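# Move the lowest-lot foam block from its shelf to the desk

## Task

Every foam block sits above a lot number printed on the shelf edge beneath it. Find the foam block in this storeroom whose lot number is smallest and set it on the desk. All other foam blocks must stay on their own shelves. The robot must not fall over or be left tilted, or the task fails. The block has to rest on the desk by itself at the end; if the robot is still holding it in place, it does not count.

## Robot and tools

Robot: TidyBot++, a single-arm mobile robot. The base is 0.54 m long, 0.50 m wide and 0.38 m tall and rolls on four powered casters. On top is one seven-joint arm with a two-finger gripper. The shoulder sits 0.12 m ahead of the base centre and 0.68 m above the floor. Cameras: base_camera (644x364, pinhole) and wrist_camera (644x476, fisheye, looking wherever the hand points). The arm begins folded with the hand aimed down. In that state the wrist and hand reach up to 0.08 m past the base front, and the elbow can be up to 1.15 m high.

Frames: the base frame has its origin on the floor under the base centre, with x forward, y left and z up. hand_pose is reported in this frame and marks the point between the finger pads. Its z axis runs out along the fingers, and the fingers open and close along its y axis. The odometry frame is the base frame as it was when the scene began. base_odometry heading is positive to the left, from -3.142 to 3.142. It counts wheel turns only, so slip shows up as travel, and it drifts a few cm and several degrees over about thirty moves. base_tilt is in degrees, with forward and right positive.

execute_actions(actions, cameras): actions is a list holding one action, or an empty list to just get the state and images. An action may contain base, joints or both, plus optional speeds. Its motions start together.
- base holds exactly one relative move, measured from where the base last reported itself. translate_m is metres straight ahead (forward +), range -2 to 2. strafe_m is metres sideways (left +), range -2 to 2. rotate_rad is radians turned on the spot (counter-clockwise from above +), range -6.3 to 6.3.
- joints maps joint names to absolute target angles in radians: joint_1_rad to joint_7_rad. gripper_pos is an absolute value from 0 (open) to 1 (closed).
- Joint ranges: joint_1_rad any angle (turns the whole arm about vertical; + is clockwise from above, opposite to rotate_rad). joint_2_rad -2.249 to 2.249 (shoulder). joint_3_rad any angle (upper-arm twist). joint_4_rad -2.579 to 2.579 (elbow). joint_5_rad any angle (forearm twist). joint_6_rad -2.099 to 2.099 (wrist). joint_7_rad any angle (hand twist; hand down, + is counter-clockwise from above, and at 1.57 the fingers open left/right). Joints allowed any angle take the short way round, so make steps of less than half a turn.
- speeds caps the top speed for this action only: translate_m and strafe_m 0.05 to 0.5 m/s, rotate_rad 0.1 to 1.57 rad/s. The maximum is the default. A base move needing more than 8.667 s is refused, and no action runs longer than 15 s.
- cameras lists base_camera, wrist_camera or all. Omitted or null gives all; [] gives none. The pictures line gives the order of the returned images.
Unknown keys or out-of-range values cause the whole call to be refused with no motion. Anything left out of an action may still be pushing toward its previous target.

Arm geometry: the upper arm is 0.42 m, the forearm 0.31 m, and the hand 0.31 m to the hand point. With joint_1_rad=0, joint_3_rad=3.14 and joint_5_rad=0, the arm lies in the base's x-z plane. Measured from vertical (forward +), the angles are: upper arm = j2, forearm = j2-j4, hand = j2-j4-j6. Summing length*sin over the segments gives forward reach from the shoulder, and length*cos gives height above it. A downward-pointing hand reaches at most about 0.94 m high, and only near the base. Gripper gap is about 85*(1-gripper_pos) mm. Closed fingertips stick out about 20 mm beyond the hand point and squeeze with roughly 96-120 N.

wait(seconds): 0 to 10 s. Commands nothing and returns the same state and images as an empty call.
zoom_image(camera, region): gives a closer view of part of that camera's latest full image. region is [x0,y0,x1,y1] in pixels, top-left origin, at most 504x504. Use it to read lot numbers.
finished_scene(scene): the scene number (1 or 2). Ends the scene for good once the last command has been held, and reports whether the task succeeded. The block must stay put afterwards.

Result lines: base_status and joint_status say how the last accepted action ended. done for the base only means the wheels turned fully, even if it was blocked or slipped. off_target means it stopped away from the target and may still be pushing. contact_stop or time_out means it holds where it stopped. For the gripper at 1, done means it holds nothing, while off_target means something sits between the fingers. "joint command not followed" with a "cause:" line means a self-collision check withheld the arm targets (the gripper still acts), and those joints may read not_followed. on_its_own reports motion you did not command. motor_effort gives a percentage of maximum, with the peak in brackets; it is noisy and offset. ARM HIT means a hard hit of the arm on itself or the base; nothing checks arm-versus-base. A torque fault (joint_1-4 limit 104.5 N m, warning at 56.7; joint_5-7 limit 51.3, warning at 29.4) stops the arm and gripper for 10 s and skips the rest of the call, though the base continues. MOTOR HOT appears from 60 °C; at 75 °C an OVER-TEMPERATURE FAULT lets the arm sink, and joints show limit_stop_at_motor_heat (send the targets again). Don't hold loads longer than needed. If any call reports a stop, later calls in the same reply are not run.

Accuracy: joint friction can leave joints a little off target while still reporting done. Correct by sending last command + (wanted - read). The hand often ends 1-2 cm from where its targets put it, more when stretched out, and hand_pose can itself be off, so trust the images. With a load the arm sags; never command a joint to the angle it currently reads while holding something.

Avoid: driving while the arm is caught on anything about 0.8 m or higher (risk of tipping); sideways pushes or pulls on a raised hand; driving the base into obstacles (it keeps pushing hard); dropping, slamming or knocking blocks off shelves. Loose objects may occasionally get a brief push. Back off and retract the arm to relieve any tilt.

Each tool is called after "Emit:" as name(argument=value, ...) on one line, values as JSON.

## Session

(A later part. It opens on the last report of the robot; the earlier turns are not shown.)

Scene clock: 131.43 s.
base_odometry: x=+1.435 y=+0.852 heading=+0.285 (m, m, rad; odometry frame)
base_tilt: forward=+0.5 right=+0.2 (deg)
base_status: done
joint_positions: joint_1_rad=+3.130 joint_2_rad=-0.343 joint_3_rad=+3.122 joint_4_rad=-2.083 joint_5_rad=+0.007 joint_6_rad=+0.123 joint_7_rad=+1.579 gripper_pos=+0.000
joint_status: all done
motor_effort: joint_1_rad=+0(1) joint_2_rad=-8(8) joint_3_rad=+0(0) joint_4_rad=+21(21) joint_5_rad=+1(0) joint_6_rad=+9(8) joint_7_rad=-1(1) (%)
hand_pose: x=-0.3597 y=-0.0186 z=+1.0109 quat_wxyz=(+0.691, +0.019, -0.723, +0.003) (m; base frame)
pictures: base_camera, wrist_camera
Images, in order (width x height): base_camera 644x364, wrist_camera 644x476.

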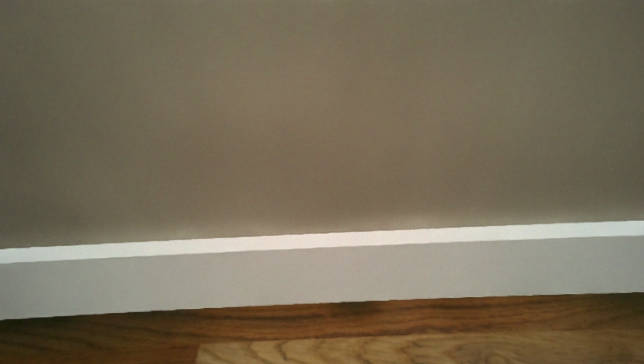

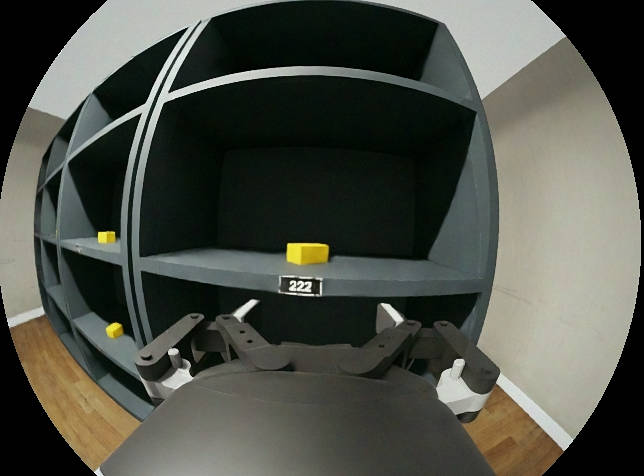

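Emit:
execute_actions(actions=[{"base":{"strafe_m":-0.68},"joints":{"joint_1_rad":-2.34}}], cameras=[])

Emit:
execute_actions(actions=[{"base":{"translate_m":-0.27},"joints":{"joint_2_rad":0.32,"joint_4_rad":-1.36,"joint_6_rad":0.12}}], cameras=["wrist_camera"])

Scene clock: 145.93 s.
base_odometry: x=+1.627 y=+0.200 heading=+0.285 (m, m, rad; odometry frame)
base_tilt: forward=+0.5 right=+0.2 (deg)
base_status: done
joint_positions: joint_1_rad=+3.930 joint_2_rad=-0.343 joint_3_rad=+3.122 joint_4_rad=-2.081 joint_5_rad=+0.007 joint_6_rad=+0.125 joint_7_rad=+1.579 gripper_pos=+0.000
joint_status: all done
motor_effort: joint_1_rad=+0(1) joint_2_rad=-8(12) joint_3_rad=-1(2) joint_4_rad=+21(21) joint_5_rad=+0(0) joint_6_rad=+9(9) joint_7_rad=-1(2) (%)
hand_pose: x=-0.2276 y=+0.3309 z=+1.0129 quat_wxyz=(+0.639, -0.264, -0.672, -0.267) (m; base frame)
pictures: none
No camera images: the call's "cameras" was empty. Leave "cameras" out to get every camera's image.

Scene clock: 147.93 s.
base_odometry: x=+1.368 y=+0.124 heading=+0.285 (m, m, rad; odometry frame)
base_tilt: forward=+0.5 right=+0.1 (deg)
base_status: done
joint_positions: joint_1_rad=+3.933 joint_2_rad=+0.309 joint_3_rad=+3.121 joint_4_rad=-1.378 joint_5_rad=+0.007 joint_6_rad=+0.125 joint_7_rad=+1.579 gripper_pos=+0.000
joint_status: all done
motor_effort: joint_1_rad=+0(1) joint_2_rad=-33(35) joint_3_rad=-2(0) joint_4_rad=+21(22) joint_5_rad=+0(0) joint_6_rad=+9(10) joint_7_rad=-1(1) (%)
hand_pose: x=-0.4187 y=+0.5248 z=+1.0486 quat_wxyz=(+0.657, -0.262, -0.654, -0.270) (m; base frame)
pictures: wrist_camera
Images, in order (width x height): wrist_camera 644x476.

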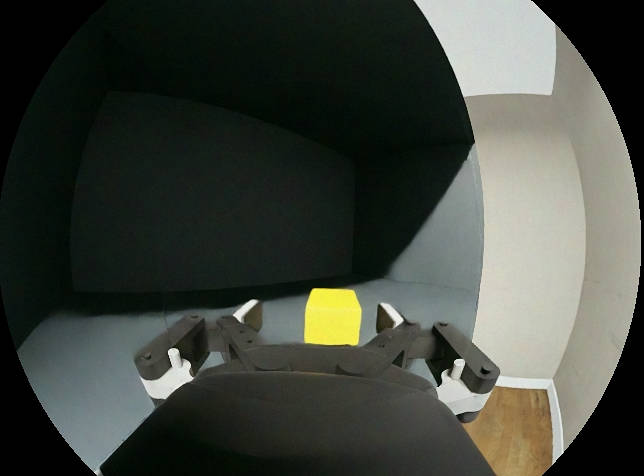

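Emit:
execute_actions(actions=[{"joints":{"joint_1_rad":-2.32,"joint_2_rad":0.59,"joint_4_rad":-1.0,"joint_6_rad":0.01}}], cameras=["wrist_camera"])

Scene clock: 153.50 s.
base_odometry: x=+1.368 y=+0.124 heading=+0.285 (m, m, rad; odometry frame)
base_tilt: forward=+0.4 right=+0.1 (deg)
base_status: not commanded
joint_positions: joint_1_rad=+3.949 joint_2_rad=+0.579 joint_3_rad=+3.121 joint_4_rad=-1.019 joint_5_rad=+0.007 joint_6_rad=+0.038 joint_7_rad=+1.579 gripper_pos=+0.000
joint_status: all done
motor_effort: joint_1_rad=+0(1) joint_2_rad=-42(44) joint_3_rad=-3(2) joint_4_rad=+21(22) joint_5_rad=+0(0) joint_6_rad=+9(9) joint_7_rad=-1(2) (%)
hand_pose: x=-0.4809 y=+0.6098 z=+1.0294 quat_wxyz=(+0.656, -0.269, -0.649, -0.275) (m; base frame)
pictures: wrist_camera
Images, in order (width x height): wrist_camera 644x476.

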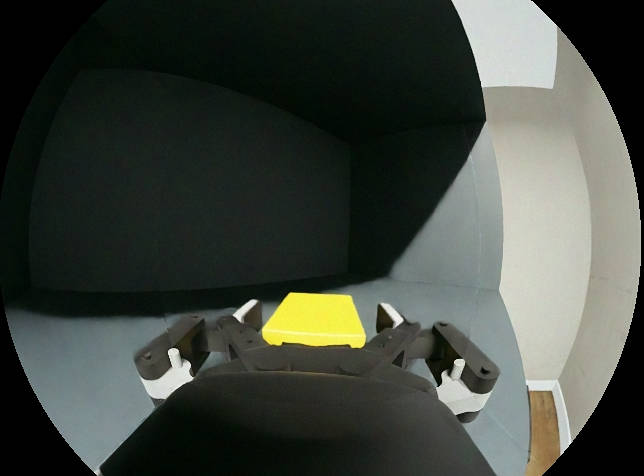

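Emit:
execute_actions(actions=[{"joints":{"gripper_pos":1}}], cameras=["wrist_camera"])

Emit:
execute_actions(actions=[{"joints":{"joint_2_rad":0.5}}], cameras=[])

Emit:
execute_actions(actions=[{"base":{"translate_m":0.22},"joints":{"joint_2_rad":-0.35,"joint_4_rad":-2.07,"joint_6_rad":0.15}}])

Scene clock: 158.93 s.
base_odometry: x=+1.368 y=+0.124 heading=+0.285 (m, m, rad; odometry frame)
base_tilt: forward=+0.5 right=+0.1 (deg)
base_status: not commanded
joint_positions: joint_1_rad=+3.949 joint_2_rad=+0.579 joint_3_rad=+3.121 joint_4_rad=-1.019 joint_5_rad=+0.007 joint_6_rad=+0.038 joint_7_rad=+1.579 gripper_pos=+0.381
joint_status: gripper_pos off_target (ended at +0.381, target +1.000)
motor_effort: joint_1_rad=+0(0) joint_2_rad=-42(42) joint_3_rad=-1(2) joint_4_rad=+22(22) joint_5_rad=+0(0) joint_6_rad=+9(9) joint_7_rad=-1(1) (%)
hand_pose: x=-0.4809 y=+0.6098 z=+1.0294 quat_wxyz=(+0.656, -0.269, -0.649, -0.275) (m; base frame)
pictures: wrist_camera
Images, in order (width x height): wrist_camera 644x476.

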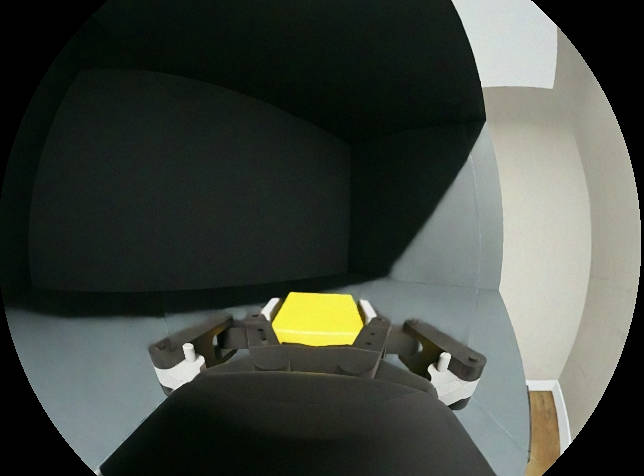

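Scene clock: 160.00 s.
base_odometry: x=+1.368 y=+0.124 heading=+0.285 (m, m, rad; odometry frame)
base_tilt: forward=+0.5 right=+0.1 (deg)
base_status: not commanded
joint_positions: joint_1_rad=+3.949 joint_2_rad=+0.515 joint_3_rad=+3.121 joint_4_rad=-1.012 joint_5_rad=+0.007 joint_6_rad=+0.035 joint_7_rad=+1.579 gripper_pos=+0.381
joint_status: all done
motor_effort: joint_1_rad=+0(0) joint_2_rad=-39(46) joint_3_rad=-2(2) joint_4_rad=+21(23) joint_5_rad=+1(0) joint_6_rad=+9(9) joint_7_rad=-2(2) (%)
hand_pose: x=-0.4641 y=+0.5924 z=+1.0866 quat_wxyz=(+0.677, -0.260, -0.627, -0.285) (m; base frame)
pictures: none
No camera images: the call's "cameras" was empty. Leave "cameras" out to get every camera's image.

Scene clock: 162.37 s.
base_odometry: x=+1.579 y=+0.186 heading=+0.285 (m, m, rad; odometry frame)
base_tilt: forward=+0.5 right=+0.2 (deg)
base_status: done
joint_positions: joint_1_rad=+3.959 joint_2_rad=-0.326 joint_3_rad=+3.122 joint_4_rad=-2.058 joint_5_rad=+0.007 joint_6_rad=+0.117 joint_7_rad=+1.579 gripper_pos=+0.381
joint_status: all done
motor_effort: joint_1_rad=+0(5) joint_2_rad=-9(43) joint_3_rad=-1(5) joint_4_rad=+22(23) joint_5_rad=+0(0) joint_6_rad=+9(9) joint_7_rad=-1(2) (%)
hand_pose: x=-0.2230 y=+0.3457 z=+1.0158 quat_wxyz=(+0.634, -0.273, -0.669, -0.275) (m; base frame)
pictures: base_camera, wrist_camera
Images, in order (width x height): base_camera 644x364, wrist_camera 644x476.

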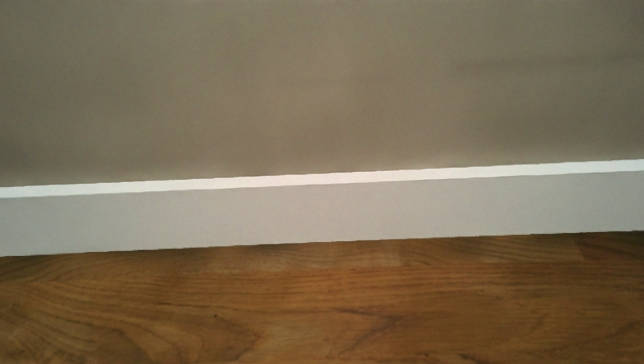

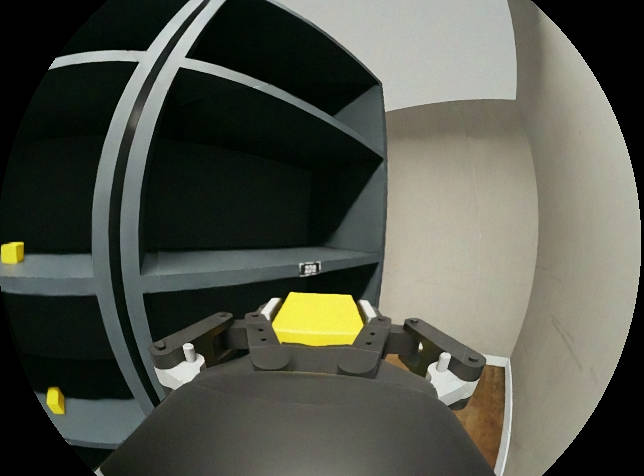

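Emit:
execute_actions(actions=[{"base":{"strafe_m":1.48},"joints":{"joint_1_rad":3.14,"joint_6_rad":-0.4}}])

Scene clock: 169.97 s.
base_odometry: x=+1.163 y=+1.606 heading=+0.285 (m, m, rad; odometry frame)
base_tilt: forward=+0.5 right=+0.1 (deg)
base_status: done
joint_positions: joint_1_rad=+3.151 joint_2_rad=-0.330 joint_3_rad=+3.122 joint_4_rad=-2.059 joint_5_rad=+0.007 joint_6_rad=-0.373 joint_7_rad=+1.579 gripper_pos=+0.381
joint_status: all done
motor_effort: joint_1_rad=+0(1) joint_2_rad=-8(10) joint_3_rad=-2(1) joint_4_rad=+21(22) joint_5_rad=+0(0) joint_6_rad=+8(9) joint_7_rad=-2(1) (%)
hand_pose: x=-0.3234 y=-0.0057 z=+0.8725 quat_wxyz=(+0.497, +0.011, -0.868, -0.005) (m; base frame)
pictures: base_camera, wrist_camera
Images, in order (width x height): base_camera 644x364, wrist_camera 644x476.

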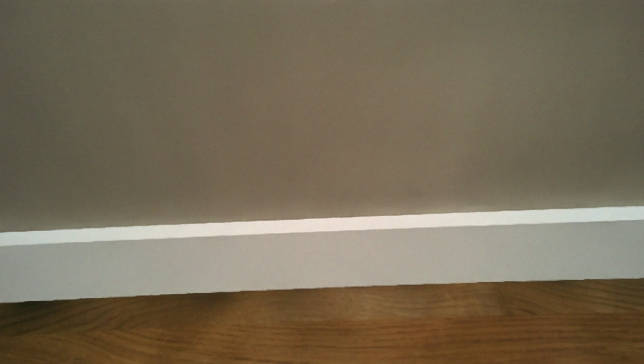

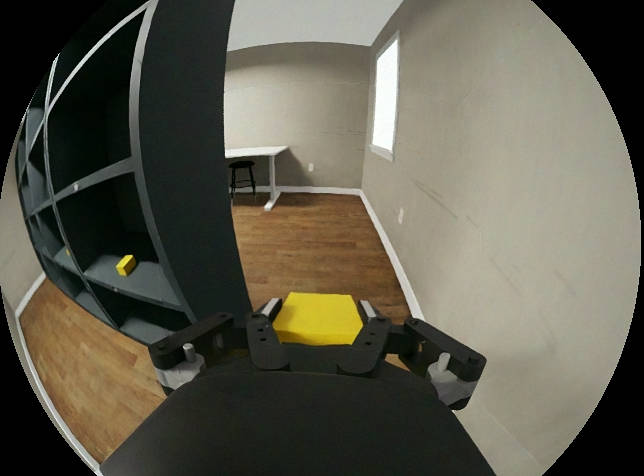

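Emit:
execute_actions(actions=[{"base":{"strafe_m":0.06}}], cameras=[])

Emit:
execute_actions(actions=[{"base":{"translate_m":-1.8},"joints":{"joint_1_rad":2.7,"joint_6_rad":-0.1}}], cameras=["wrist_camera"])

Scene clock: 174.40 s.
base_odometry: x=+1.146 y=+1.664 heading=+0.285 (m, m, rad; odometry frame)
base_tilt: forward=+0.5 right=+0.1 (deg)
base_status: done
joint_positions: joint_1_rad=+3.150 joint_2_rad=-0.330 joint_3_rad=+3.124 joint_4_rad=-2.059 joint_5_rad=+0.007 joint_6_rad=-0.373 joint_7_rad=+1.579 gripper_pos=+0.381
joint_status: not commanded
motor_effort: joint_1_rad=+0(1) joint_2_rad=-8(9) joint_3_rad=-2(0) joint_4_rad=+21(21) joint_5_rad=+0(0) joint_6_rad=+8(8) joint_7_rad=-1(1) (%)
hand_pose: x=-0.3234 y=-0.0053 z=+0.8725 quat_wxyz=(+0.497, +0.011, -0.868, -0.005) (m; base frame)
pictures: none
No camera images: the call's "cameras" was empty. Leave "cameras" out to get every camera's image.

Scene clock: 179.37 s.
base_odometry: x=-0.581 y=+1.158 heading=+0.285 (m, m, rad; odometry frame)
base_tilt: forward=+0.5 right=+0.1 (deg)
base_status: done
joint_positions: joint_1_rad=+2.711 joint_2_rad=-0.333 joint_3_rad=+3.123 joint_4_rad=-2.060 joint_5_rad=+0.007 joint_6_rad=-0.130 joint_7_rad=+1.579 gripper_pos=+0.381
joint_status: all done
motor_effort: joint_1_rad=+0(1) joint_2_rad=-9(11) joint_3_rad=-1(1) joint_4_rad=+22(21) joint_5_rad=+1(1) joint_6_rad=+8(10) joint_7_rad=-1(1) (%)
hand_pose: x=-0.3048 y=-0.2065 z=+0.9428 quat_wxyz=(+0.586, +0.185, -0.779, +0.126) (m; base frame)
pictures: wrist_camera
Images, in order (width x height): wrist_camera 644x476.

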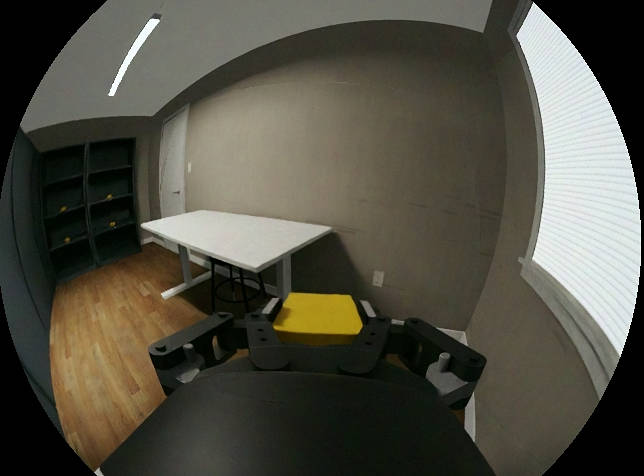

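Emit:
execute_actions(actions=[{"base":{"strafe_m":-1.0},"joints":{"joint_1_rad":3.14}}], cameras=[])

Emit:
execute_actions(actions=[{"base":{"translate_m":-0.25},"joints":{"joint_2_rad":0.65,"joint_4_rad":-1.3,"joint_6_rad":0.25}}], cameras=["wrist_camera"])

Scene clock: 188.17 s.
base_odometry: x=-0.301 y=+0.198 heading=+0.285 (m, m, rad; odometry frame)
base_tilt: forward=+0.5 right=+0.2 (deg)
base_status: done
joint_positions: joint_1_rad=+3.128 joint_2_rad=-0.333 joint_3_rad=+3.124 joint_4_rad=-2.060 joint_5_rad=+0.007 joint_6_rad=-0.130 joint_7_rad=+1.579 gripper_pos=+0.381
joint_status: all done
motor_effort: joint_1_rad=+0(1) joint_2_rad=-9(9) joint_3_rad=-1(1) joint_4_rad=+21(21) joint_5_rad=+0(0) joint_6_rad=+9(9) joint_7_rad=-1(1) (%)
hand_pose: x=-0.3522 y=-0.0168 z=+0.9429 quat_wxyz=(+0.599, +0.020, -0.800, +0.002) (m; base frame)
pictures: none
No camera images: the call's "cameras" was empty. Leave "cameras" out to get every camera's image.

Scene clock: 190.47 s.
base_odometry: x=-0.541 y=+0.128 heading=+0.285 (m, m, rad; odometry frame)
base_tilt: forward=+0.5 right=+0.1 (deg)
base_status: done
joint_positions: joint_1_rad=+3.129 joint_2_rad=+0.637 joint_3_rad=+3.124 joint_4_rad=-1.321 joint_5_rad=+0.007 joint_6_rad=+0.217 joint_7_rad=+1.579 gripper_pos=+0.381
joint_status: all done
motor_effort: joint_1_rad=+0(0) joint_2_rad=-43(44) joint_3_rad=-2(0) joint_4_rad=+20(23) joint_5_rad=+0(0) joint_6_rad=+9(9) joint_7_rad=-1(1) (%)
hand_pose: x=-0.7288 y=-0.0233 z=+0.8490 quat_wxyz=(+0.645, +0.013, -0.764, +0.009) (m; base frame)
pictures: wrist_camera
Images, in order (width x height): wrist_camera 644x476.

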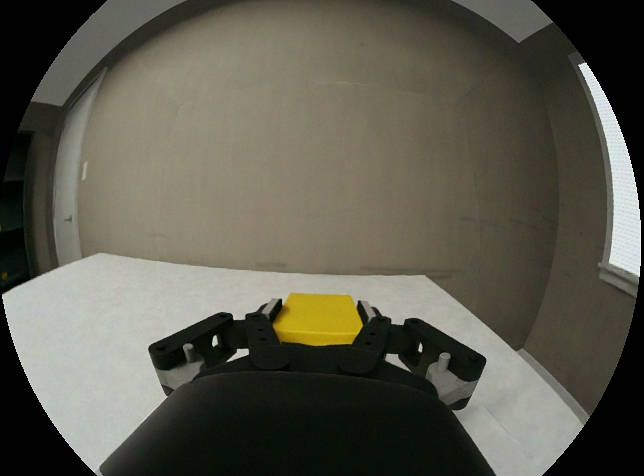

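Over the desk. Lower gradually.

Emit:
execute_actions(actions=[{"joints":{"joint_2_rad":0.72}}], cameras=[])

Emit:
execute_actions(actions=[{"joints":{"joint_2_rad":0.745}}], cameras=["wrist_camera"])

Scene clock: 194.30 s.
base_odometry: x=-0.541 y=+0.128 heading=+0.285 (m, m, rad; odometry frame)
base_tilt: forward=+0.5 right=+0.2 (deg)
base_status: not commanded
joint_positions: joint_1_rad=+3.129 joint_2_rad=+0.712 joint_3_rad=+3.124 joint_4_rad=-1.314 joint_5_rad=+0.007 joint_6_rad=+0.221 joint_7_rad=+1.579 gripper_pos=+0.381
joint_status: all done
motor_effort: joint_1_rad=+0(0) joint_2_rad=-45(46) joint_3_rad=-2(2) joint_4_rad=+20(21) joint_5_rad=+0(0) joint_6_rad=+9(9) joint_7_rad=-2(2) (%)
hand_pose: x=-0.7404 y=-0.0234 z=+0.7898 quat_wxyz=(+0.619, +0.013, -0.785, +0.009) (m; base frame)
pictures: none
No camera images: the call's "cameras" was empty. Leave "cameras" out to get every camera's image.

Scene clock: 195.00 s.
base_odometry: x=-0.540 y=+0.128 heading=+0.285 (m, m, rad; odometry frame)
base_tilt: forward=+0.4 right=+0.1 (deg)
base_status: not commanded
joint_positions: joint_1_rad=+3.129 joint_2_rad=+0.727 joint_3_rad=+3.124 joint_4_rad=-1.314 joint_5_rad=+0.007 joint_6_rad=+0.221 joint_7_rad=+1.579 gripper_pos=+0.381
joint_status: all done
motor_effort: joint_1_rad=+0(0) joint_2_rad=-45(46) joint_3_rad=-2(2) joint_4_rad=+20(20) joint_5_rad=+1(0) joint_6_rad=+9(9) joint_7_rad=-1(1) (%)
hand_pose: x=-0.7420 y=-0.0234 z=+0.7769 quat_wxyz=(+0.613, +0.013, -0.790, +0.009) (m; base frame)
pictures: wrist_camera
Images, in order (width x height): wrist_camera 644x476.

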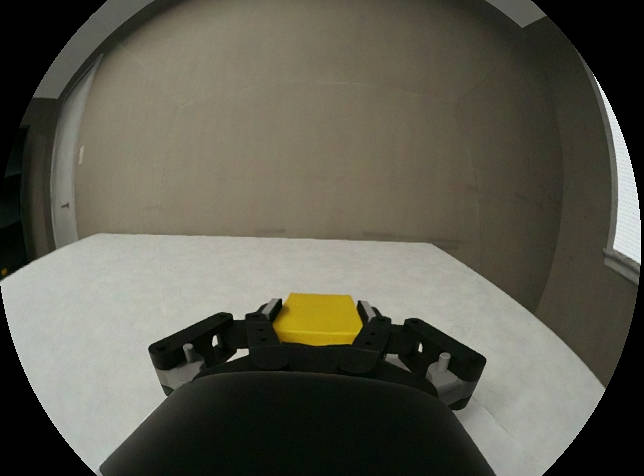

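Emit:
execute_actions(actions=[{"joints":{"joint_2_rad":0.78}}], cameras=[])

Scene clock: 197.40 s.
base_odometry: x=-0.540 y=+0.128 heading=+0.285 (m, m, rad; odometry frame)
base_tilt: forward=+0.5 right=+0.2 (deg)
base_status: not commanded
joint_positions: joint_1_rad=+3.129 joint_2_rad=+0.739 joint_3_rad=+3.124 joint_4_rad=-1.307 joint_5_rad=+0.007 joint_6_rad=+0.229 joint_7_rad=+1.579 gripper_pos=+0.381
joint_status: joint_2_rad off_target (ended at +0.739, target +0.780)
motor_effort: joint_1_rad=+0(0) joint_2_rad=-42(45) joint_3_rad=-2(3) joint_4_rad=+18(20) joint_5_rad=+1(0) joint_6_rad=+7(8) joint_7_rad=-1(1) (%)
hand_pose: x=-0.7453 y=-0.0234 z=+0.7730 quat_wxyz=(+0.615, +0.013, -0.789, +0.009) (m; base frame)
pictures: none
No camera images: the call's "cameras" was empty. Leave "cameras" out to get every camera's image.

Touching.

Emit:
execute_actions(actions=[{"joints":{"joint_2_rad":0.74,"gripper_pos":0}}], cameras=[])

Emit:
execute_actions(actions=[{"base":{"translate_m":0.15},"joints":{"joint_2_rad":0.6}}], cameras=["wrist_camera"])

Scene clock: 201.63 s.
base_odometry: x=-0.540 y=+0.128 heading=+0.285 (m, m, rad; odometry frame)
base_tilt: forward=+0.4 right=+0.2 (deg)
base_status: not commanded
joint_positions: joint_1_rad=+3.129 joint_2_rad=+0.739 joint_3_rad=+3.124 joint_4_rad=-1.307 joint_5_rad=+0.007 joint_6_rad=+0.229 joint_7_rad=+1.579 gripper_pos=+0.000
joint_status: all done
motor_effort: joint_1_rad=+0(0) joint_2_rad=-44(46) joint_3_rad=-3(3) joint_4_rad=+19(20) joint_5_rad=+1(0) joint_6_rad=+8(9) joint_7_rad=-2(1) (%)
hand_pose: x=-0.7452 y=-0.0234 z=+0.7735 quat_wxyz=(+0.615, +0.013, -0.788, +0.009) (m; base frame)
pictures: none
No camera images: the call's "cameras" was empty. Leave "cameras" out to get every camera's image.

Scene clock: 203.10 s.
base_odometry: x=-0.396 y=+0.170 heading=+0.286 (m, m, rad; odometry frame)
base_tilt: forward=+0.5 right=+0.1 (deg)
base_status: done
joint_positions: joint_1_rad=+3.133 joint_2_rad=+0.593 joint_3_rad=+3.123 joint_4_rad=-1.307 joint_5_rad=+0.007 joint_6_rad=+0.229 joint_7_rad=+1.579 gripper_pos=+0.000
joint_status: all done
motor_effort: joint_1_rad=+0(4) joint_2_rad=-42(49) joint_3_rad=-2(4) joint_4_rad=+20(22) joint_5_rad=+0(1) joint_6_rad=+8(9) joint_7_rad=-1(1) (%)
hand_pose: x=-0.7229 y=-0.0199 z=+0.8987 quat_wxyz=(+0.671, +0.012, -0.741, +0.007) (m; base frame)
pictures: wrist_camera
Images, in order (width x height): wrist_camera 644x476.

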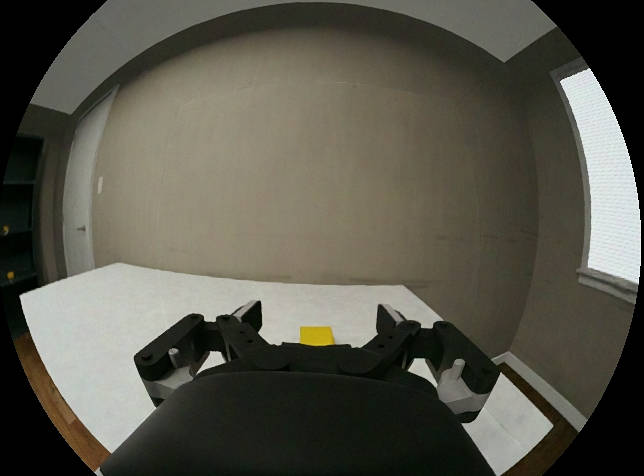

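Emit:
finished_scene(scene=1)

The scene is finished: the task was done.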